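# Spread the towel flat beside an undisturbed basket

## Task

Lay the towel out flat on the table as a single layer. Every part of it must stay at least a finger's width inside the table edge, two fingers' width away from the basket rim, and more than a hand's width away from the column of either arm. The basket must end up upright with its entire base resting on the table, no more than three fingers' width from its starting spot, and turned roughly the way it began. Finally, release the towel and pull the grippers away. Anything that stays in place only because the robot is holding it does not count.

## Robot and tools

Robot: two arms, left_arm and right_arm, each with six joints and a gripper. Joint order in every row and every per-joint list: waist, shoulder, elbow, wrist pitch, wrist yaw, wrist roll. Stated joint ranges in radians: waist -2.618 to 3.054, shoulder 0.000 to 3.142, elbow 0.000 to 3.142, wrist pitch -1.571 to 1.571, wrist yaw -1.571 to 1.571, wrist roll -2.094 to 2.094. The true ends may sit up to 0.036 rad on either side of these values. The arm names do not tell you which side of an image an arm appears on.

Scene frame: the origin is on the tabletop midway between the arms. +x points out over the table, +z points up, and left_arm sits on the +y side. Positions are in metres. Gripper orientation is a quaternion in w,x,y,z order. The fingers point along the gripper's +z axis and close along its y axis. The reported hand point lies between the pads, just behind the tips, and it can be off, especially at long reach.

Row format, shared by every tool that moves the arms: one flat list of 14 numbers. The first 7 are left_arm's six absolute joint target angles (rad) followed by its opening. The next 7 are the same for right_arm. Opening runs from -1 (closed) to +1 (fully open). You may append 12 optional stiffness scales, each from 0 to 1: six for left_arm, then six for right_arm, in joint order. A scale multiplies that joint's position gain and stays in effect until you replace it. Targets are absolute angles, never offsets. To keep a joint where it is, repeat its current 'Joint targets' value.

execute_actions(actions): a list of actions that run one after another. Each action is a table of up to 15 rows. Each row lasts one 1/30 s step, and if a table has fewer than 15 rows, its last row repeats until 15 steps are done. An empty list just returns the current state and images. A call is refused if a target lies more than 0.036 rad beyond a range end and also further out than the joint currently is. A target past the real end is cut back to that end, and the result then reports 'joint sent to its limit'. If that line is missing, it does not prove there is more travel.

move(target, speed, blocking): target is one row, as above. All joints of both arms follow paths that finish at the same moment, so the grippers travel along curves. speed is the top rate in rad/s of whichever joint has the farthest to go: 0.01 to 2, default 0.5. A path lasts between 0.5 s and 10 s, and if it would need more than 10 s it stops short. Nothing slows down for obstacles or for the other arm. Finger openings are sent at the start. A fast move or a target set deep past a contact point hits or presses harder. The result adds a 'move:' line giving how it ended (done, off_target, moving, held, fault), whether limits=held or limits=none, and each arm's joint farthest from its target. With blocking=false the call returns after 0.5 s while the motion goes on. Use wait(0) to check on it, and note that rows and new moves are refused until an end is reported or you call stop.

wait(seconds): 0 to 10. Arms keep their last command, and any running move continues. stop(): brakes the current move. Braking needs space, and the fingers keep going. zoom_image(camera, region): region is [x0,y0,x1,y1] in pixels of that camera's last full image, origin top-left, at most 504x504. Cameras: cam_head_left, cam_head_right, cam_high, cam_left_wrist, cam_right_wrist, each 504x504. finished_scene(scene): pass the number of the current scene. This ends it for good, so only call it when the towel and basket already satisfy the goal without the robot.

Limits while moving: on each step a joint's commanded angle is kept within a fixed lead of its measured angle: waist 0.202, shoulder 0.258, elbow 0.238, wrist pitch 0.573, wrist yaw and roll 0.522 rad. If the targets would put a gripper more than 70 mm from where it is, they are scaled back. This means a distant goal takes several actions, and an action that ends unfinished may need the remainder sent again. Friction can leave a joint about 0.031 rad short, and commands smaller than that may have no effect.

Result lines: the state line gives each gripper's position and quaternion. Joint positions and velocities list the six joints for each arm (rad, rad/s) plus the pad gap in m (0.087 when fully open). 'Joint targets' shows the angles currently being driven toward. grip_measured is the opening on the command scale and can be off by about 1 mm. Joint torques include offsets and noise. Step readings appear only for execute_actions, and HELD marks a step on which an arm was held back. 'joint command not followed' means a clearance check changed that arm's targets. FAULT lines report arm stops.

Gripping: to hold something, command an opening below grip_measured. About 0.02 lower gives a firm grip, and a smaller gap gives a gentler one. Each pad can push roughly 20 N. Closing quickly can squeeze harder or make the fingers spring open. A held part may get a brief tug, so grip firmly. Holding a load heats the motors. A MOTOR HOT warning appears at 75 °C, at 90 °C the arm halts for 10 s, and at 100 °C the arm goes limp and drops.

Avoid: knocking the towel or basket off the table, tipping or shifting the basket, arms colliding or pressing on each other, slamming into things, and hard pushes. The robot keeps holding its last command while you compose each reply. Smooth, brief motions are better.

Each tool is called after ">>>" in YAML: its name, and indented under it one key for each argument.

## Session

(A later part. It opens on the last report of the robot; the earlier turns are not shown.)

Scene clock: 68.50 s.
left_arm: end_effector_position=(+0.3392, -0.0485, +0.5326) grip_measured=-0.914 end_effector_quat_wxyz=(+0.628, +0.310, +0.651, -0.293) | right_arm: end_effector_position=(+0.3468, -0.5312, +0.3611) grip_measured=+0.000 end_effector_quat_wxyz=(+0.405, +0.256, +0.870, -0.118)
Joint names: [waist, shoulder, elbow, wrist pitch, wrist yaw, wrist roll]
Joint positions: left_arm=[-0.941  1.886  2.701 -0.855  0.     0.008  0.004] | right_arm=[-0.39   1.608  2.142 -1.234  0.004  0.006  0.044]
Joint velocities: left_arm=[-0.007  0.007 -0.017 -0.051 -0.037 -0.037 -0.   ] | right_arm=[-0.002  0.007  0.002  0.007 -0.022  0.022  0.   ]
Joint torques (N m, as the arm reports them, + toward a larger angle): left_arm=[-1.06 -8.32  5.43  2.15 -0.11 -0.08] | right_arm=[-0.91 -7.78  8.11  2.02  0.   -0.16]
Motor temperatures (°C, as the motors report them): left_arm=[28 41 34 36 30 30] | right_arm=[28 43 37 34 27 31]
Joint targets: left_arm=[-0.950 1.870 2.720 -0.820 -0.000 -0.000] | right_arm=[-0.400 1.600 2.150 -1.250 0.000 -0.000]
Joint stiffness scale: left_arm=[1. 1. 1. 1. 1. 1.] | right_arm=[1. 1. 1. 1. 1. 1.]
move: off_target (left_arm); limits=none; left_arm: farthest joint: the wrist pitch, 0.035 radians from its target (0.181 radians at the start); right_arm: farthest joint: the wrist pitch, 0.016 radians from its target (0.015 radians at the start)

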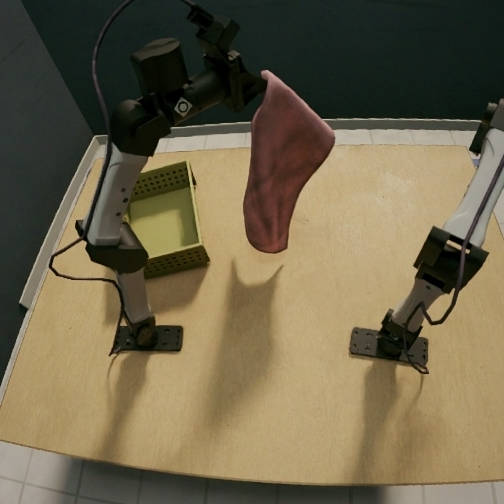

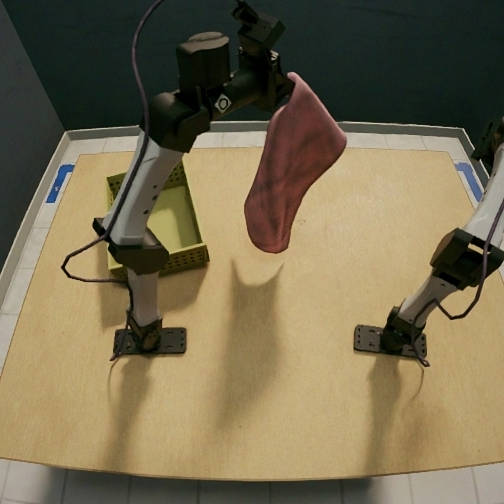

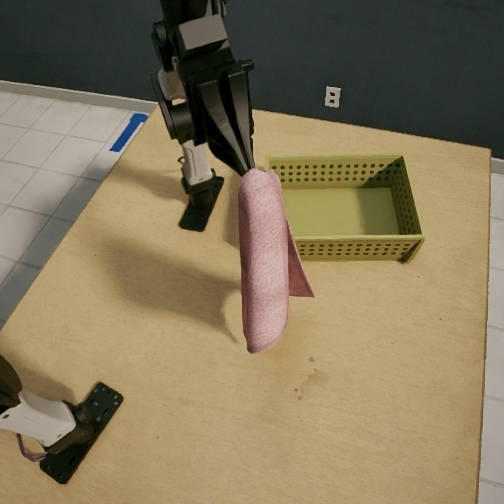

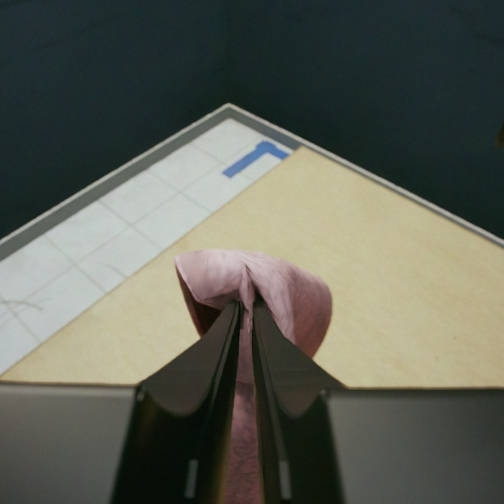

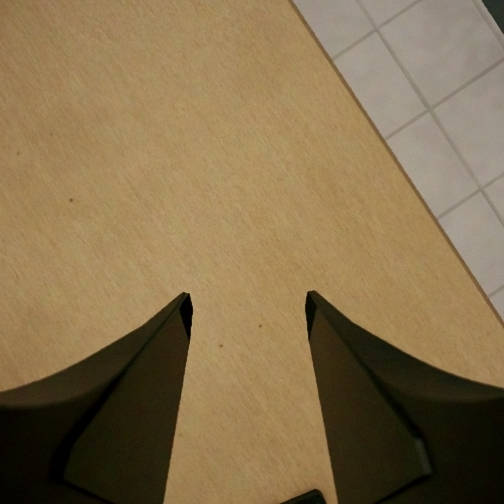

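>>> move:
  target: [-0.82,2.13,2.82,-0.46,0,0,-1,-0.6,1.3,1.8,-1.25,0,0,0]
  speed: 0.25

>>> move:
  target: [-0.98,1.85,2.2,-0.8,0,-0.3,-1,-0.6,1.3,1.8,-1.25,0,0,0]
  speed: 0.3

Scene clock: 71.63 s.
left_arm: end_effector_position=(+0.4460, -0.0770, +0.5368) grip_measured=-0.914 end_effector_quat_wxyz=(+0.709, +0.244, +0.598, -0.283) | right_arm: end_effector_position=(+0.2452, -0.5361, +0.3445) grip_measured=+0.000 end_effector_quat_wxyz=(+0.381, +0.343, +0.845, -0.154)
Joint names: [waist, shoulder, elbow, wrist pitch, wrist yaw, wrist roll]
Joint positions: left_arm=[-0.828  2.126  2.793 -0.501  0.     0.008  0.004] | right_arm=[-0.589  1.314  1.824 -1.233  0.004  0.006  0.044]
Joint velocities: left_arm=[-0.002 -0.037 -0.007 -0.007  0.007  0.022  0.001] | right_arm=[ 0.007 -0.002  0.017  0.007 -0.051 -0.066 -0.   ]
Joint torques (N m, as the arm reports them, + toward a larger angle): left_arm=[ 0.43 -9.34  6.48  2.07 -0.11 -0.02] | right_arm=[-1.07 -5.17  5.29  1.98  0.   -0.15]
Motor temperatures (°C, as the motors report them): left_arm=[28 40 34 37 30 30] | right_arm=[28 43 37 34 27 31]
Joint targets: left_arm=[-0.820 2.130 2.820 -0.460 -0.000 0.000] | right_arm=[-0.600 1.300 1.800 -1.250 -0.000 0.000]
Joint stiffness scale: left_arm=[1. 1. 1. 1. 1. 1.] | right_arm=[1. 1. 1. 1. 1. 1.]
move: off_target (left_arm, right_arm); limits=none; left_arm: farthest joint: the wrist pitch, 0.041 radians from its target (0.395 radians at the start); right_arm: farthest joint: the elbow, 0.024 radians from its target (0.342 radians at the start)

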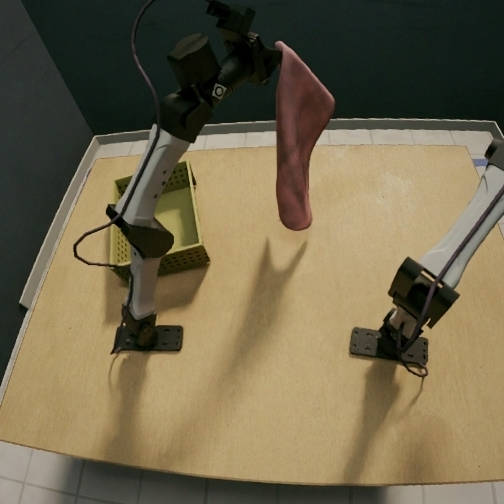

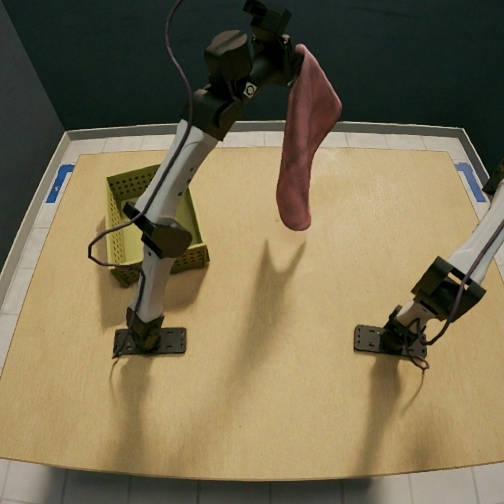

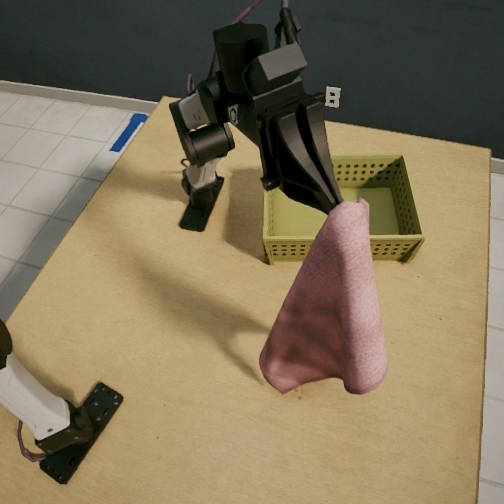

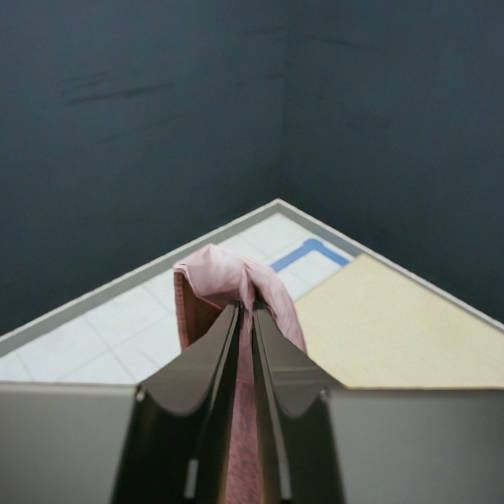

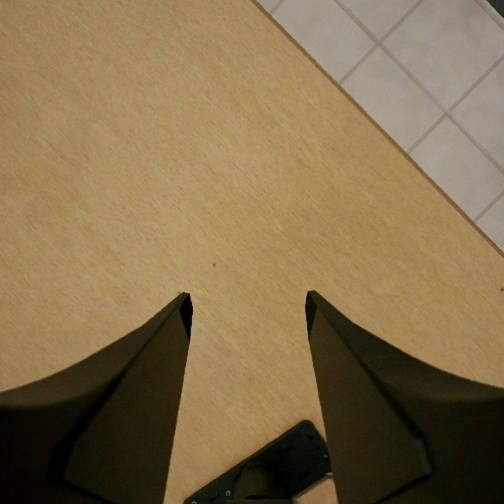

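Scene clock: 74.20 s.
left_arm: end_effector_position=(+0.3444, -0.0989, +0.3523) grip_measured=-0.914 end_effector_quat_wxyz=(+0.430, +0.259, +0.813, -0.295) | right_arm: end_effector_position=(+0.2453, -0.5363, +0.3446) grip_measured=+0.000 end_effector_quat_wxyz=(+0.382, +0.343, +0.845, -0.154)
Joint names: [waist, shoulder, elbow, wrist pitch, wrist yaw, wrist roll]
Joint positions: left_arm=[-0.972  1.88   2.211 -0.804  0.    -0.292  0.004] | right_arm=[-0.589  1.314  1.824 -1.232  0.004  0.005  0.044]
Joint velocities: left_arm=[-0.007 -0.002 -0.002  0.051 -0.037  0.007 -0.001] | right_arm=[-0.012 -0.007 -0.002 -0.095 -0.066  0.007 -0.001]
Joint torques (N m, as the arm reports them, + toward a larger angle): left_arm=[ -0.99 -11.33   5.01   1.85  -0.11  -0.02] | right_arm=[-1.05 -5.2   5.3   1.97 -0.01 -0.15]
Motor temperatures (°C, as the motors report them): left_arm=[28 41 34 37 30 30] | right_arm=[28 42 37 34 27 31]
Joint targets: left_arm=[-0.980 1.850 2.200 -0.800 -0.000 -0.300] | right_arm=[-0.600 1.300 1.800 -1.250 -0.000 -0.000]
Joint stiffness scale: left_arm=[1. 1. 1. 1. 1. 1.] | right_arm=[1. 1. 1. 1. 1. 1.]
move: off_target (left_arm, right_arm); limits=none; left_arm: farthest joint: the shoulder, 0.030 radians from its target (0.276 radians at the start); right_arm: farthest joint: the elbow, 0.024 radians from its target (0.024 radians at the start)

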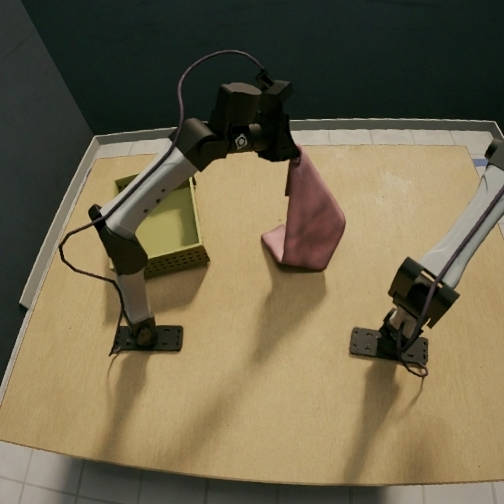

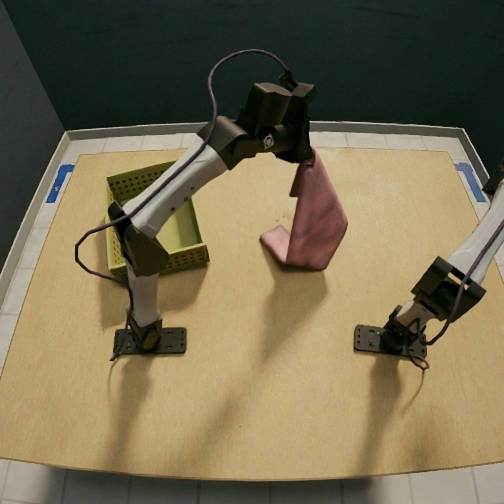

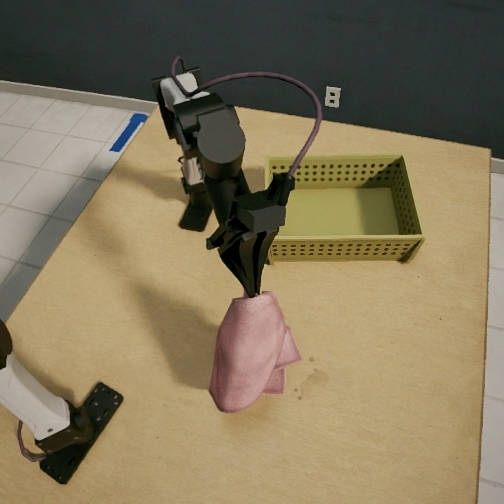

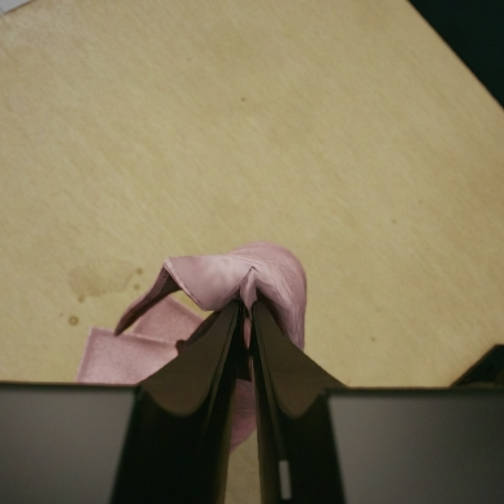

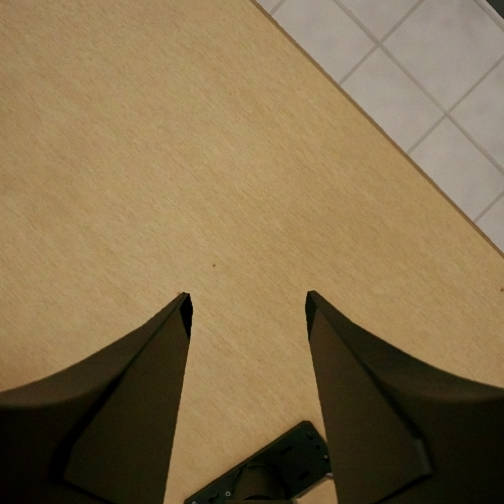

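>>> move:
  target: [-1.5,1.6,1.75,-1.25,0,-0.3,-1,-0.8,1.0,1.5,-1.25,0,0,0]
  speed: 0.35

>>> move:
  target: [-2.2,1.8,1.25,-0.87,0,-0.6,-1,-0.8,1.0,1.5,-1.25,0,0,0]
  speed: 0.35

Scene clock: 77.03 s.
left_arm: end_effector_position=(+0.0723, -0.0274, +0.2292) grip_measured=-0.914 end_effector_quat_wxyz=(+0.150, +0.525, +0.819, -0.175) | right_arm: end_effector_position=(+0.1591, -0.5153, +0.3128) grip_measured=+0.000 end_effector_quat_wxyz=(+0.363, +0.425, +0.807, -0.191)
Joint names: [waist, shoulder, elbow, wrist pitch, wrist yaw, wrist roll]
Joint positions: left_arm=[-1.495  1.626  1.763 -1.243  0.    -0.293  0.004] | right_arm=[-0.788  1.016  1.524 -1.233  0.004  0.005  0.044]
Joint velocities: left_arm=[-0.007 -0.007  0.007  0.037  0.007  0.022 -0.001] | right_arm=[-0.032 -0.007 -0.007 -0.007  0.007  0.007 -0.   ]
Joint torques (N m, as the arm reports them, + toward a larger angle): left_arm=[-0.67 -8.8   4.94  1.21 -0.11 -0.03] | right_arm=[-1.1  -2.35  5.27  1.98  0.   -0.15]
Motor temperatures (°C, as the motors report them): left_arm=[28 41 34 37 30 30] | right_arm=[28 42 37 35 27 31]
Joint targets: left_arm=[-1.500 1.600 1.750 -1.250 0.000 -0.300] | right_arm=[-0.800 1.000 1.500 -1.250 0.000 0.000]
Joint stiffness scale: left_arm=[1. 1. 1. 1. 1. 1.] | right_arm=[1. 1. 1. 1. 1. 1.]
move: off_target (left_arm, right_arm); limits=none; left_arm: farthest joint: the shoulder, 0.026 radians from its target (0.280 radians at the start); right_arm: farthest joint: the elbow, 0.024 radians from its target (0.324 radians at the start)

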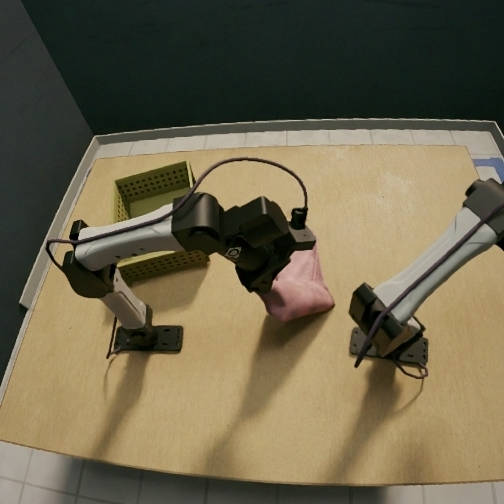

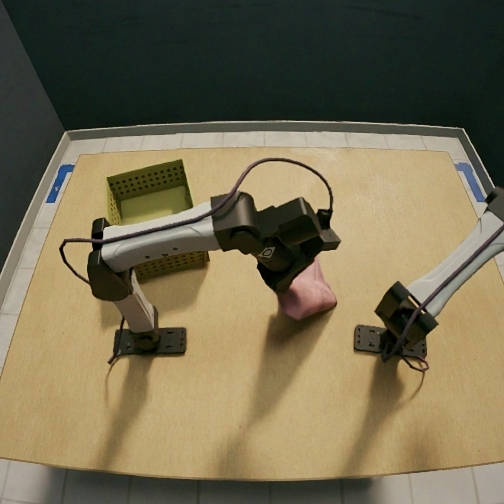

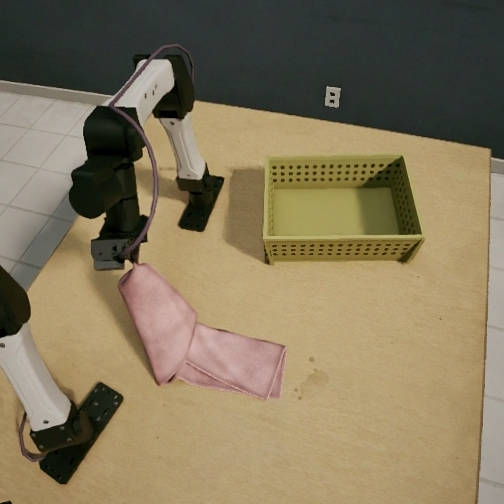

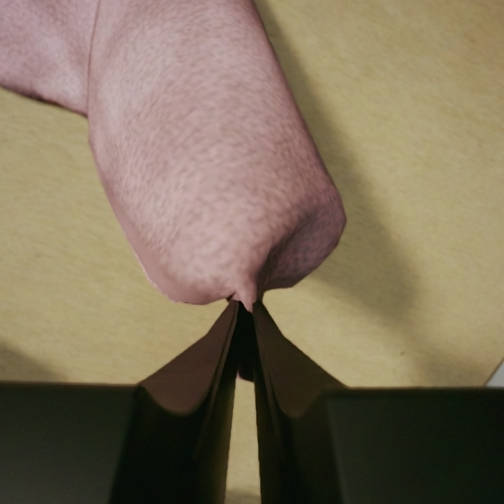

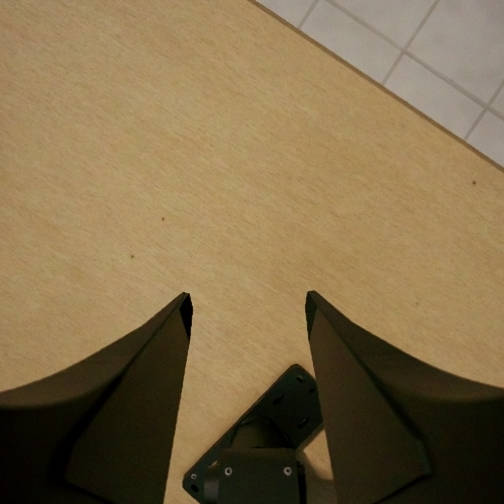

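Scene clock: 79.67 s.
left_arm: end_effector_position=(-0.1546, +0.0561, +0.0471) grip_measured=-0.914 end_effector_quat_wxyz=(+0.015, +0.695, +0.715, -0.072) | right_arm: end_effector_position=(+0.1592, -0.5155, +0.3130) grip_measured=+0.000 end_effector_quat_wxyz=(+0.364, +0.425, +0.807, -0.191)
Joint names: [waist, shoulder, elbow, wrist pitch, wrist yaw, wrist roll]
Joint positions: left_arm=[-2.196  1.791  1.261 -0.892 -0.    -0.592  0.004] | right_arm=[-0.788  1.016  1.524 -1.232  0.004  0.005  0.044]
Joint velocities: left_arm=[-0.002 -0.002  0.002  0.007  0.007 -0.037 -0.001] | right_arm=[-0.017  0.012 -0.017  0.022 -0.007 -0.007 -0.   ]
Joint torques (N m, as the arm reports them, + toward a larger angle): left_arm=[-0.8  -7.57  4.9   0.92 -0.14 -0.02] | right_arm=[-1.14 -2.38  5.38  1.96 -0.01 -0.15]
Motor temperatures (°C, as the motors report them): left_arm=[28 41 34 37 30 30] | right_arm=[28 41 37 35 27 31]
Joint targets: left_arm=[-2.200 1.800 1.250 -0.870 -0.000 -0.600] | right_arm=[-0.800 1.000 1.500 -1.250 -0.000 0.000]
Joint stiffness scale: left_arm=[1. 1. 1. 1. 1. 1.] | right_arm=[1. 1. 1. 1. 1. 1.]
move: off_target (left_arm, right_arm); limits=none; left_arm: farthest joint: the wrist pitch, 0.022 radians from its target (0.373 radians at the start); right_arm: farthest joint: the elbow, 0.024 radians from its target (0.024 radians at the start)

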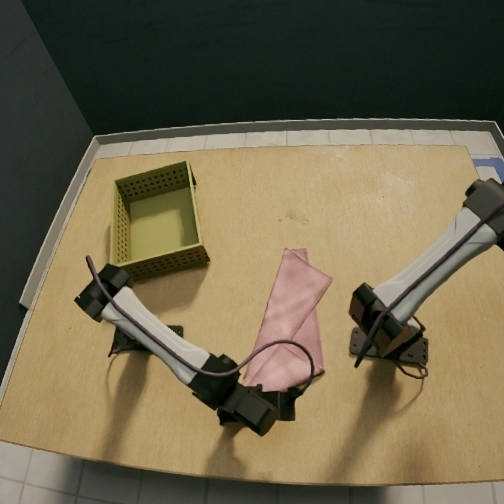

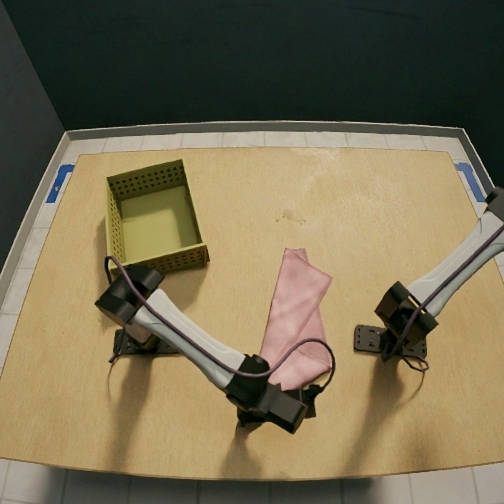

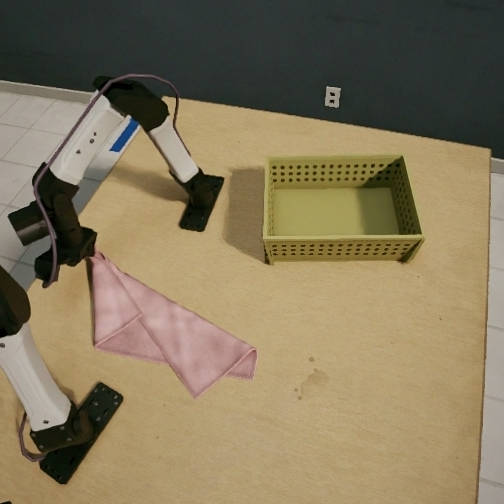

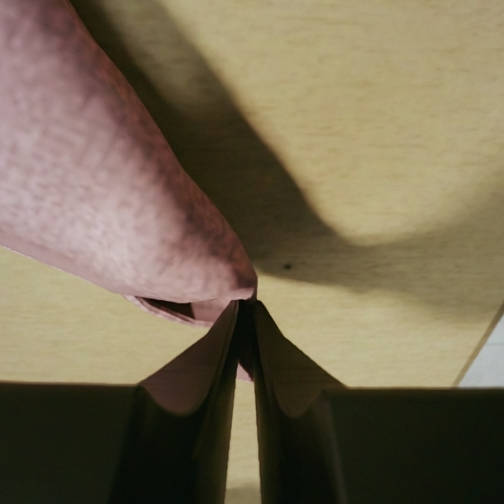

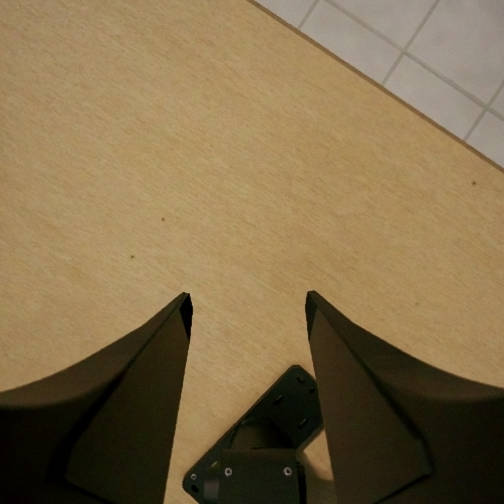

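>>> move:
  target: [-2.2,1.84,1.25,-0.87,0,-0.6,-1,1.03,1.61,0.99,-0.97,0,-0.9,0.3]
  speed: 0.9

Scene clock: 83.20 s.
left_arm: end_effector_position=(-0.1537, +0.0576, +0.0364) grip_measured=-0.914 end_effector_quat_wxyz=(+0.012, +0.695, +0.717, -0.057) | right_arm: end_effector_position=(+0.2140, -0.1721, +0.0430) grip_measured=+0.300 end_effector_quat_wxyz=(-0.006, +0.765, -0.644, +0.001)
Joint names: [waist, shoulder, elbow, wrist pitch, wrist yaw, wrist roll]
Joint positions: left_arm=[-2.196  1.827  1.261 -0.889 -0.    -0.593  0.004] | right_arm=[ 1.023  1.591  1.008 -0.977  0.001 -0.894  0.057]
Joint velocities: left_arm=[ 0.002 -0.027  0.002  0.051  0.066  0.095 -0.   ] | right_arm=[-0.012  0.012 -0.012 -0.007  0.022  0.007 -0.001]
Joint torques (N m, as the arm reports them, + toward a larger angle): left_arm=[-0.66 -7.33  4.88  0.85 -0.13 -0.01] | right_arm=[ 0.4  -5.68  6.11  0.6  -0.04 -0.17]
Motor temperatures (°C, as the motors report them): left_arm=[28 40 34 36 30 30] | right_arm=[28 40 36 35 27 31]
Joint targets: left_arm=[-2.200 1.840 1.250 -0.870 -0.000 -0.600] | right_arm=[1.030 1.610 0.990 -0.970 -0.000 -0.900]
Joint stiffness scale: left_arm=[1. 1. 1. 1. 1. 1.] | right_arm=[1. 1. 1. 1. 1. 1.]
move: done; limits=none; left_arm: farthest joint: the wrist pitch, 0.019 radians from its target (0.022 radians at the start); right_arm: farthest joint: the shoulder, 0.019 radians from its target (0.594 radians at the start)

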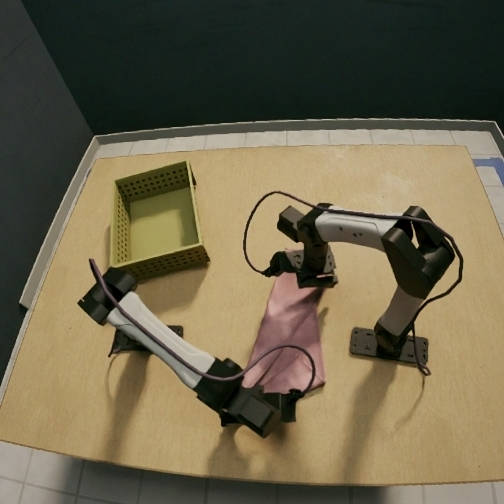

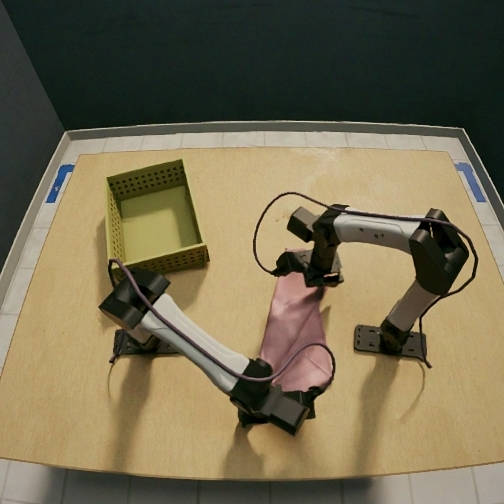

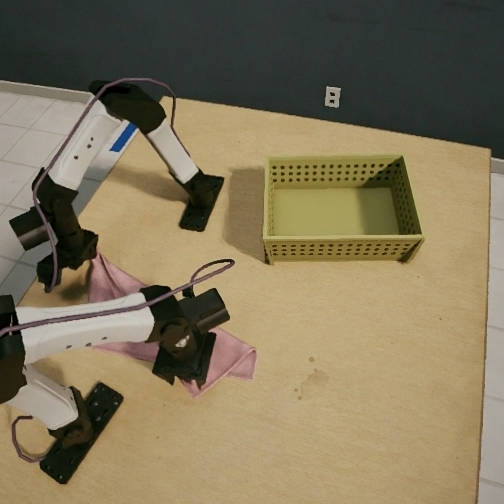

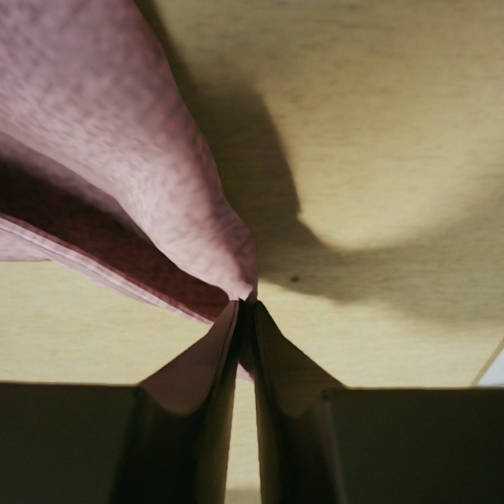

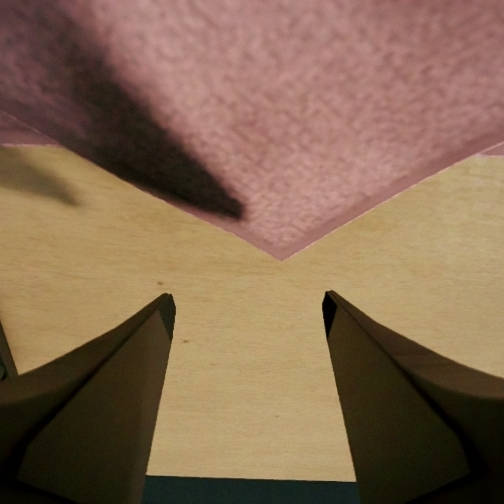

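>>> move:
  target: [-2.2,1.84,1.25,-0.87,0,-0.6,-1,0.99,1.72,0.97,-0.86,0,-0.9,0.3]
  speed: 0.2

Scene clock: 84.97 s.
left_arm: end_effector_position=(-0.1537, +0.0576, +0.0364) grip_measured=-0.914 end_effector_quat_wxyz=(+0.012, +0.695, +0.717, -0.057) | right_arm: end_effector_position=(+0.2254, -0.1674, +0.0120) grip_measured=+0.300 end_effector_quat_wxyz=(+0.003, +0.758, -0.652, +0.000)
Joint names: [waist, shoulder, elbow, wrist pitch, wrist yaw, wrist roll]
Joint positions: left_arm=[-2.196  1.827  1.261 -0.889 -0.    -0.593  0.004] | right_arm=[ 1.002  1.699  0.99  -0.867  0.001 -0.894  0.057]
Joint velocities: left_arm=[ 0.002 -0.012 -0.002  0.051 -0.051 -0.051  0.002] | right_arm=[-0.007 -0.007  0.002 -0.037  0.066 -0.037 -0.001]
Joint torques (N m, as the arm reports them, + toward a larger angle): left_arm=[-0.65 -7.35  4.85  0.85 -0.15  0.  ] | right_arm=[-1.06 -6.33  5.61  0.54 -0.03 -0.15]
Motor temperatures (°C, as the motors report them): left_arm=[28 40 34 36 30 30] | right_arm=[28 40 36 35 27 31]
Joint targets: left_arm=[-2.200 1.840 1.250 -0.870 -0.000 -0.600] | right_arm=[0.990 1.720 0.970 -0.860 -0.000 -0.900]
Joint stiffness scale: left_arm=[1. 1. 1. 1. 1. 1.] | right_arm=[1. 1. 1. 1. 1. 1.]
move: off_target (right_arm); limits=none; left_arm: farthest joint: the wrist pitch, 0.019 radians from its target (0.019 radians at the start); right_arm: farthest joint: the shoulder, 0.021 radians from its target (0.129 radians at the start)

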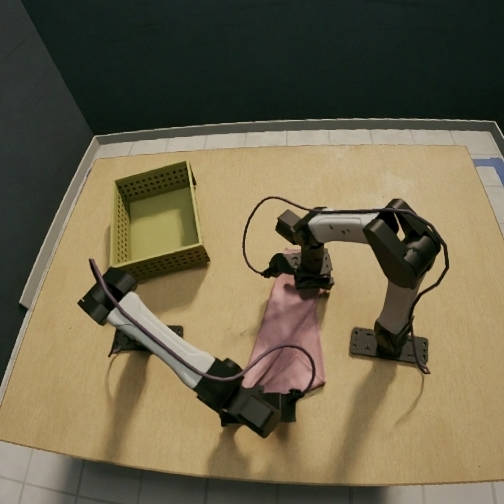

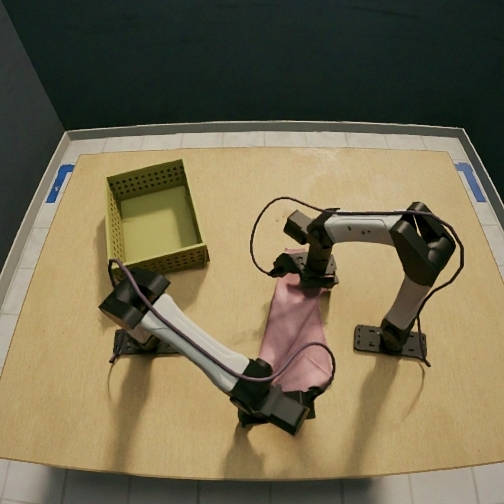

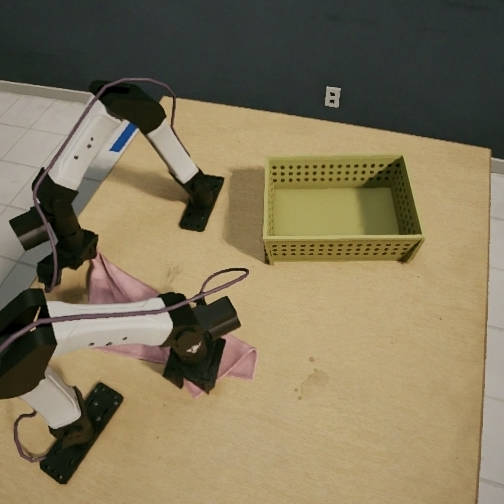

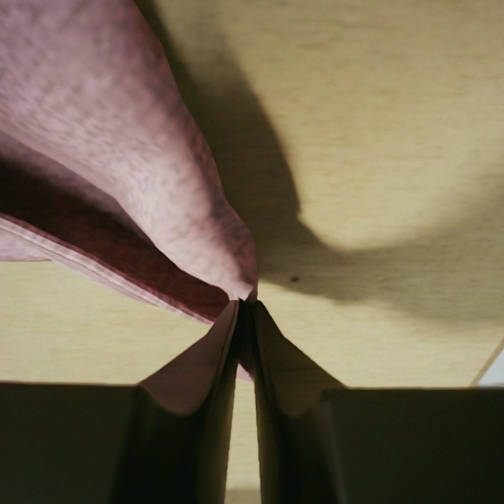

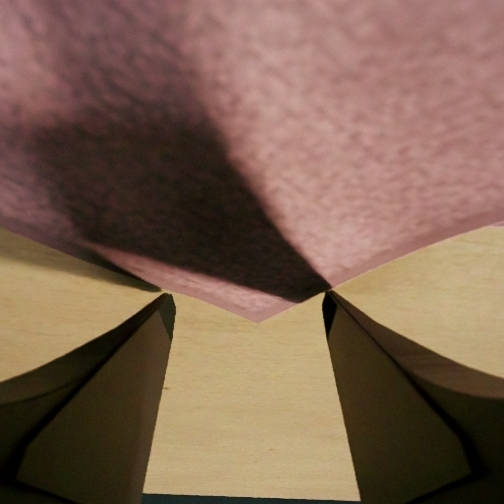

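>>> execute_actions:
  actions:
    - [[-2.2,1.84,1.25,-0.87,0,-0.6,-1,0.99,1.76,0.97,-0.83,0,-0.9,0.3]]
    - [[-2.2,1.84,1.25,-0.87,0,-0.6,-1,0.99,1.76,0.97,-0.83,0,-0.9,-0.4]]
    - [[-2.2,1.84,1.25,-0.87,0,-0.6,-1,0.99,1.76,0.97,-0.83,0,-0.9,-1]]

>>> move:
  target: [-2.1,1.6,1.9,-1.25,0,-0.6,-1,1.0,1.6,1.9,-1.4,0,-0.9,-1]
  speed: 0.4

Scene clock: 87.43 s.
left_arm: end_effector_position=(-0.1537, +0.0576, +0.0364) grip_measured=-0.914 end_effector_quat_wxyz=(+0.012, +0.695, +0.717, -0.057) | right_arm: end_effector_position=(+0.2334, -0.1652, +0.0075) grip_measured=-0.851 end_effector_quat_wxyz=(-0.006, +0.758, -0.652, +0.009)
Joint names: [waist, shoulder, elbow, wrist pitch, wrist yaw, wrist roll]
Joint positions: left_arm=[-2.196  1.827  1.261 -0.889 -0.    -0.593  0.004] | right_arm=[ 0.997  1.718  0.991 -0.832  0.018 -0.899  0.007]
Joint velocities: left_arm=[-0.007 -0.012 -0.012 -0.11  -0.007 -0.037 -0.001] | right_arm=[ 0.017 -0.012  0.007 -0.066 -0.022  0.051 -0.   ]
Joint torques (N m, as the arm reports them, + toward a larger angle): left_arm=[-0.69 -7.38  4.92  0.84 -0.16 -0.01] | right_arm=[-0.68 -4.78  5.51  0.54 -0.19 -0.1 ]
Motor temperatures (°C, as the motors report them): left_arm=[28 40 34 36 30 30] | right_arm=[28 40 36 34 27 31]
Joint targets: left_arm=[-2.200 1.840 1.250 -0.870 0.000 -0.600] | right_arm=[0.990 1.760 0.970 -0.830 -0.000 -0.900]
Joint stiffness scale: left_arm=[1. 1. 1. 1. 1. 1.] | right_arm=[1. 1. 1. 1. 1. 1.]
Step readings (joint positions; steps 1 to 15: 1st action; 16 to 30: 2nd action; 31 to 45: 3rd action):
0: left_arm=[-2.196 1.827 1.261 -0.889 -0.000 -0.593] | right_arm=[1.002 1.699 0.990 -0.867 0.001 -0.894]
1: left_arm=[-2.196 1.827 1.261 -0.889 -0.000 -0.593] | right_arm=[1.002 1.703 0.990 -0.864 0.001 -0.894]
2: left_arm=[-2.196 1.827 1.261 -0.889 -0.000 -0.593] | right_arm=[1.002 1.710 0.990 -0.857 0.001 -0.894]
4: left_arm=[-2.196 1.827 1.261 -0.889 -0.000 -0.593] | right_arm=[1.002 1.718 0.991 -0.856 0.002 -0.894]
8: left_arm=[-2.196 1.827 1.261 -0.889 -0.000 -0.593] | right_arm=[1.002 1.718 0.991 -0.856 0.002 -0.894]
15: left_arm=[-2.196 1.827 1.261 -0.889 -0.000 -0.593] | right_arm=[1.002 1.718 0.991 -0.856 0.002 -0.894]
16: left_arm=[-2.196 1.827 1.261 -0.889 -0.000 -0.593] | right_arm=[1.001 1.718 0.991 -0.849 0.009 -0.897]
17: left_arm=[-2.196 1.827 1.261 -0.889 -0.000 -0.593] | right_arm=[0.999 1.718 0.991 -0.834 0.018 -0.899]
19: left_arm=[-2.196 1.827 1.261 -0.889 -0.000 -0.593] | right_arm=[0.997 1.718 0.991 -0.831 0.019 -0.899]
23: left_arm=[-2.196 1.827 1.261 -0.889 -0.000 -0.593] | right_arm=[0.997 1.718 0.991 -0.831 0.019 -0.899]
30: left_arm=[-2.196 1.827 1.261 -0.889 -0.000 -0.593] | right_arm=[0.997 1.718 0.991 -0.831 0.019 -0.899]
31: left_arm=[-2.196 1.827 1.261 -0.889 -0.000 -0.593] | right_arm=[0.997 1.718 0.991 -0.831 0.019 -0.899]
32: left_arm=[-2.196 1.827 1.261 -0.889 -0.000 -0.593] | right_arm=[0.997 1.718 0.991 -0.831 0.019 -0.899]
34: left_arm=[-2.196 1.827 1.261 -0.889 -0.000 -0.593] | right_arm=[0.997 1.718 0.991 -0.832 0.018 -0.899]
38: left_arm=[-2.196 1.827 1.261 -0.889 -0.000 -0.593] | right_arm=[0.997 1.718 0.991 -0.832 0.018 -0.899]
45: Joint positions above

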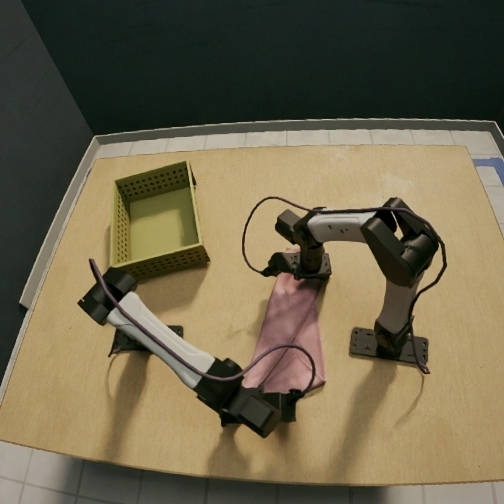

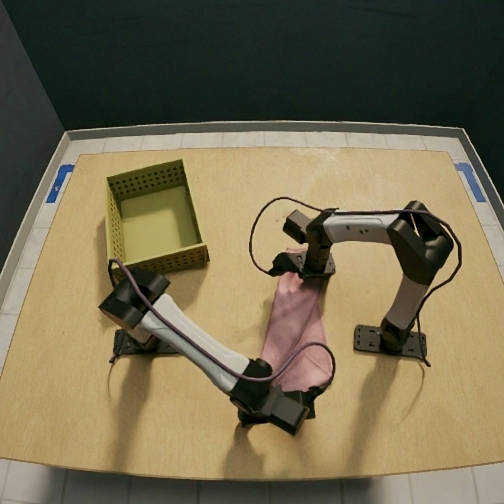

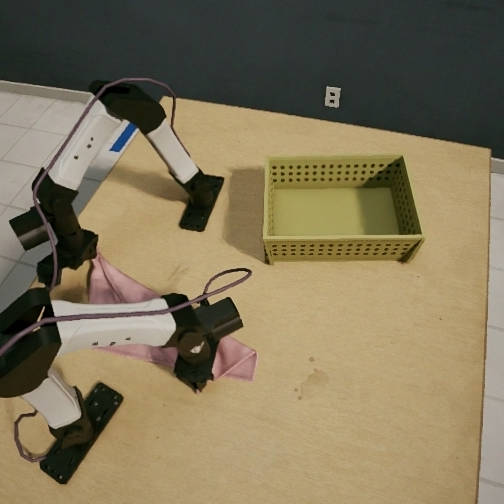

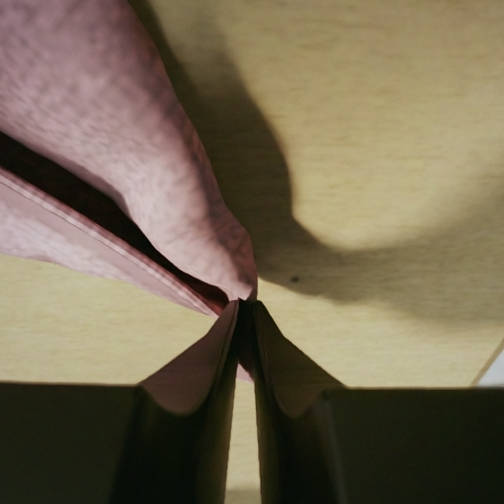

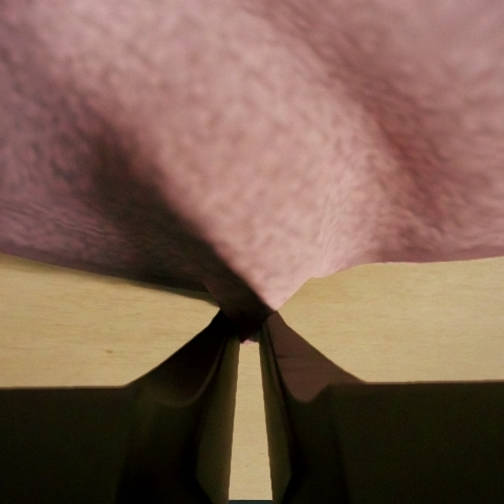

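Scene clock: 90.37 s.
left_arm: end_effector_position=(-0.1472, +0.0036, +0.2710) grip_measured=-0.914 end_effector_quat_wxyz=(+0.077, +0.634, +0.718, -0.277) | right_arm: end_effector_position=(+0.2835, -0.1057, +0.2681) grip_measured=-0.852 end_effector_quat_wxyz=(-0.229, +0.738, -0.635, +0.007)
Joint names: [waist, shoulder, elbow, wrist pitch, wrist yaw, wrist roll]
Joint positions: left_arm=[-2.107  1.618  1.879 -1.25  -0.012 -0.593  0.004] | right_arm=[ 0.997  1.607  1.889 -1.391 -0.004 -0.899  0.006]
Joint velocities: left_arm=[-0.002 -0.012 -0.007 -0.066  0.007  0.007  0.001] | right_arm=[-0.017 -0.002  0.002  0.022 -0.022 -0.022  0.001]
Joint torques (N m, as the arm reports them, + toward a larger angle): left_arm=[ 0.31 -8.    7.06  1.35  0.01 -0.01] | right_arm=[ 0.12 -8.16  8.87  1.39  0.02 -0.08]
Motor temperatures (°C, as the motors report them): left_arm=[28 40 34 36 30 30] | right_arm=[28 40 37 34 27 31]
Joint targets: left_arm=[-2.100 1.600 1.900 -1.250 0.000 -0.600] | right_arm=[1.000 1.600 1.900 -1.400 0.000 -0.900]
Joint stiffness scale: left_arm=[1. 1. 1. 1. 1. 1.] | right_arm=[1. 1. 1. 1. 1. 1.]
move: off_target (left_arm); limits=none; left_arm: farthest joint: the elbow, 0.021 radians from its target (0.639 radians at the start); right_arm: farthest joint: the elbow, 0.011 radians from its target (0.909 radians at the start)

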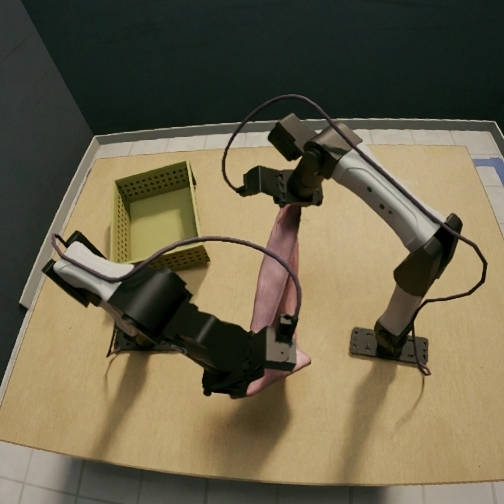

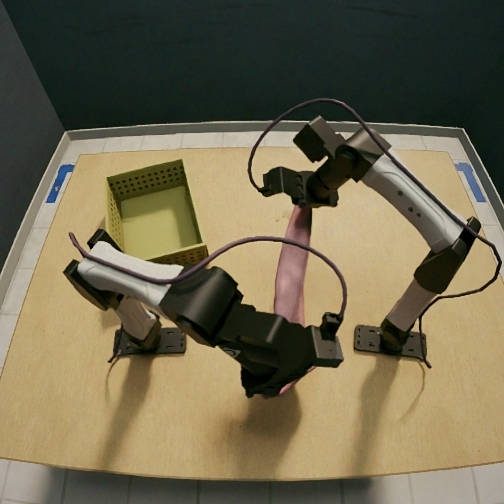

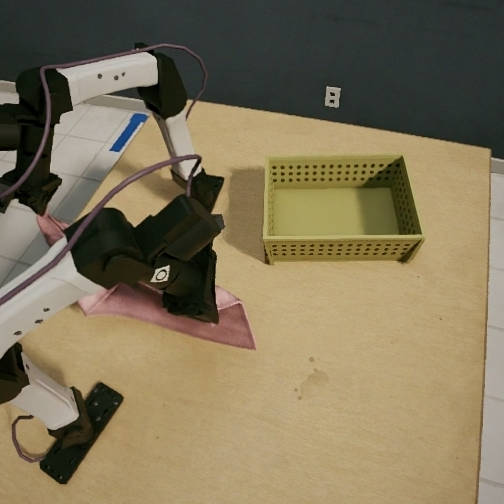

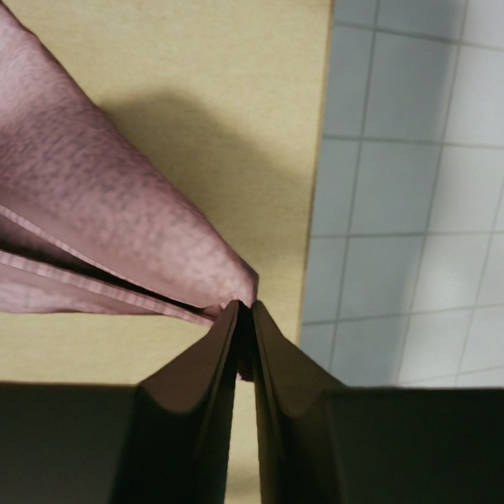

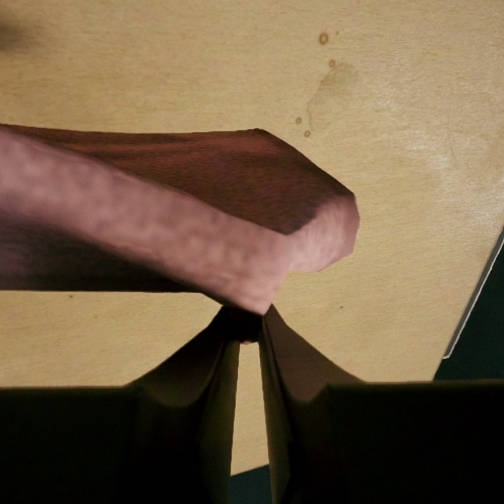

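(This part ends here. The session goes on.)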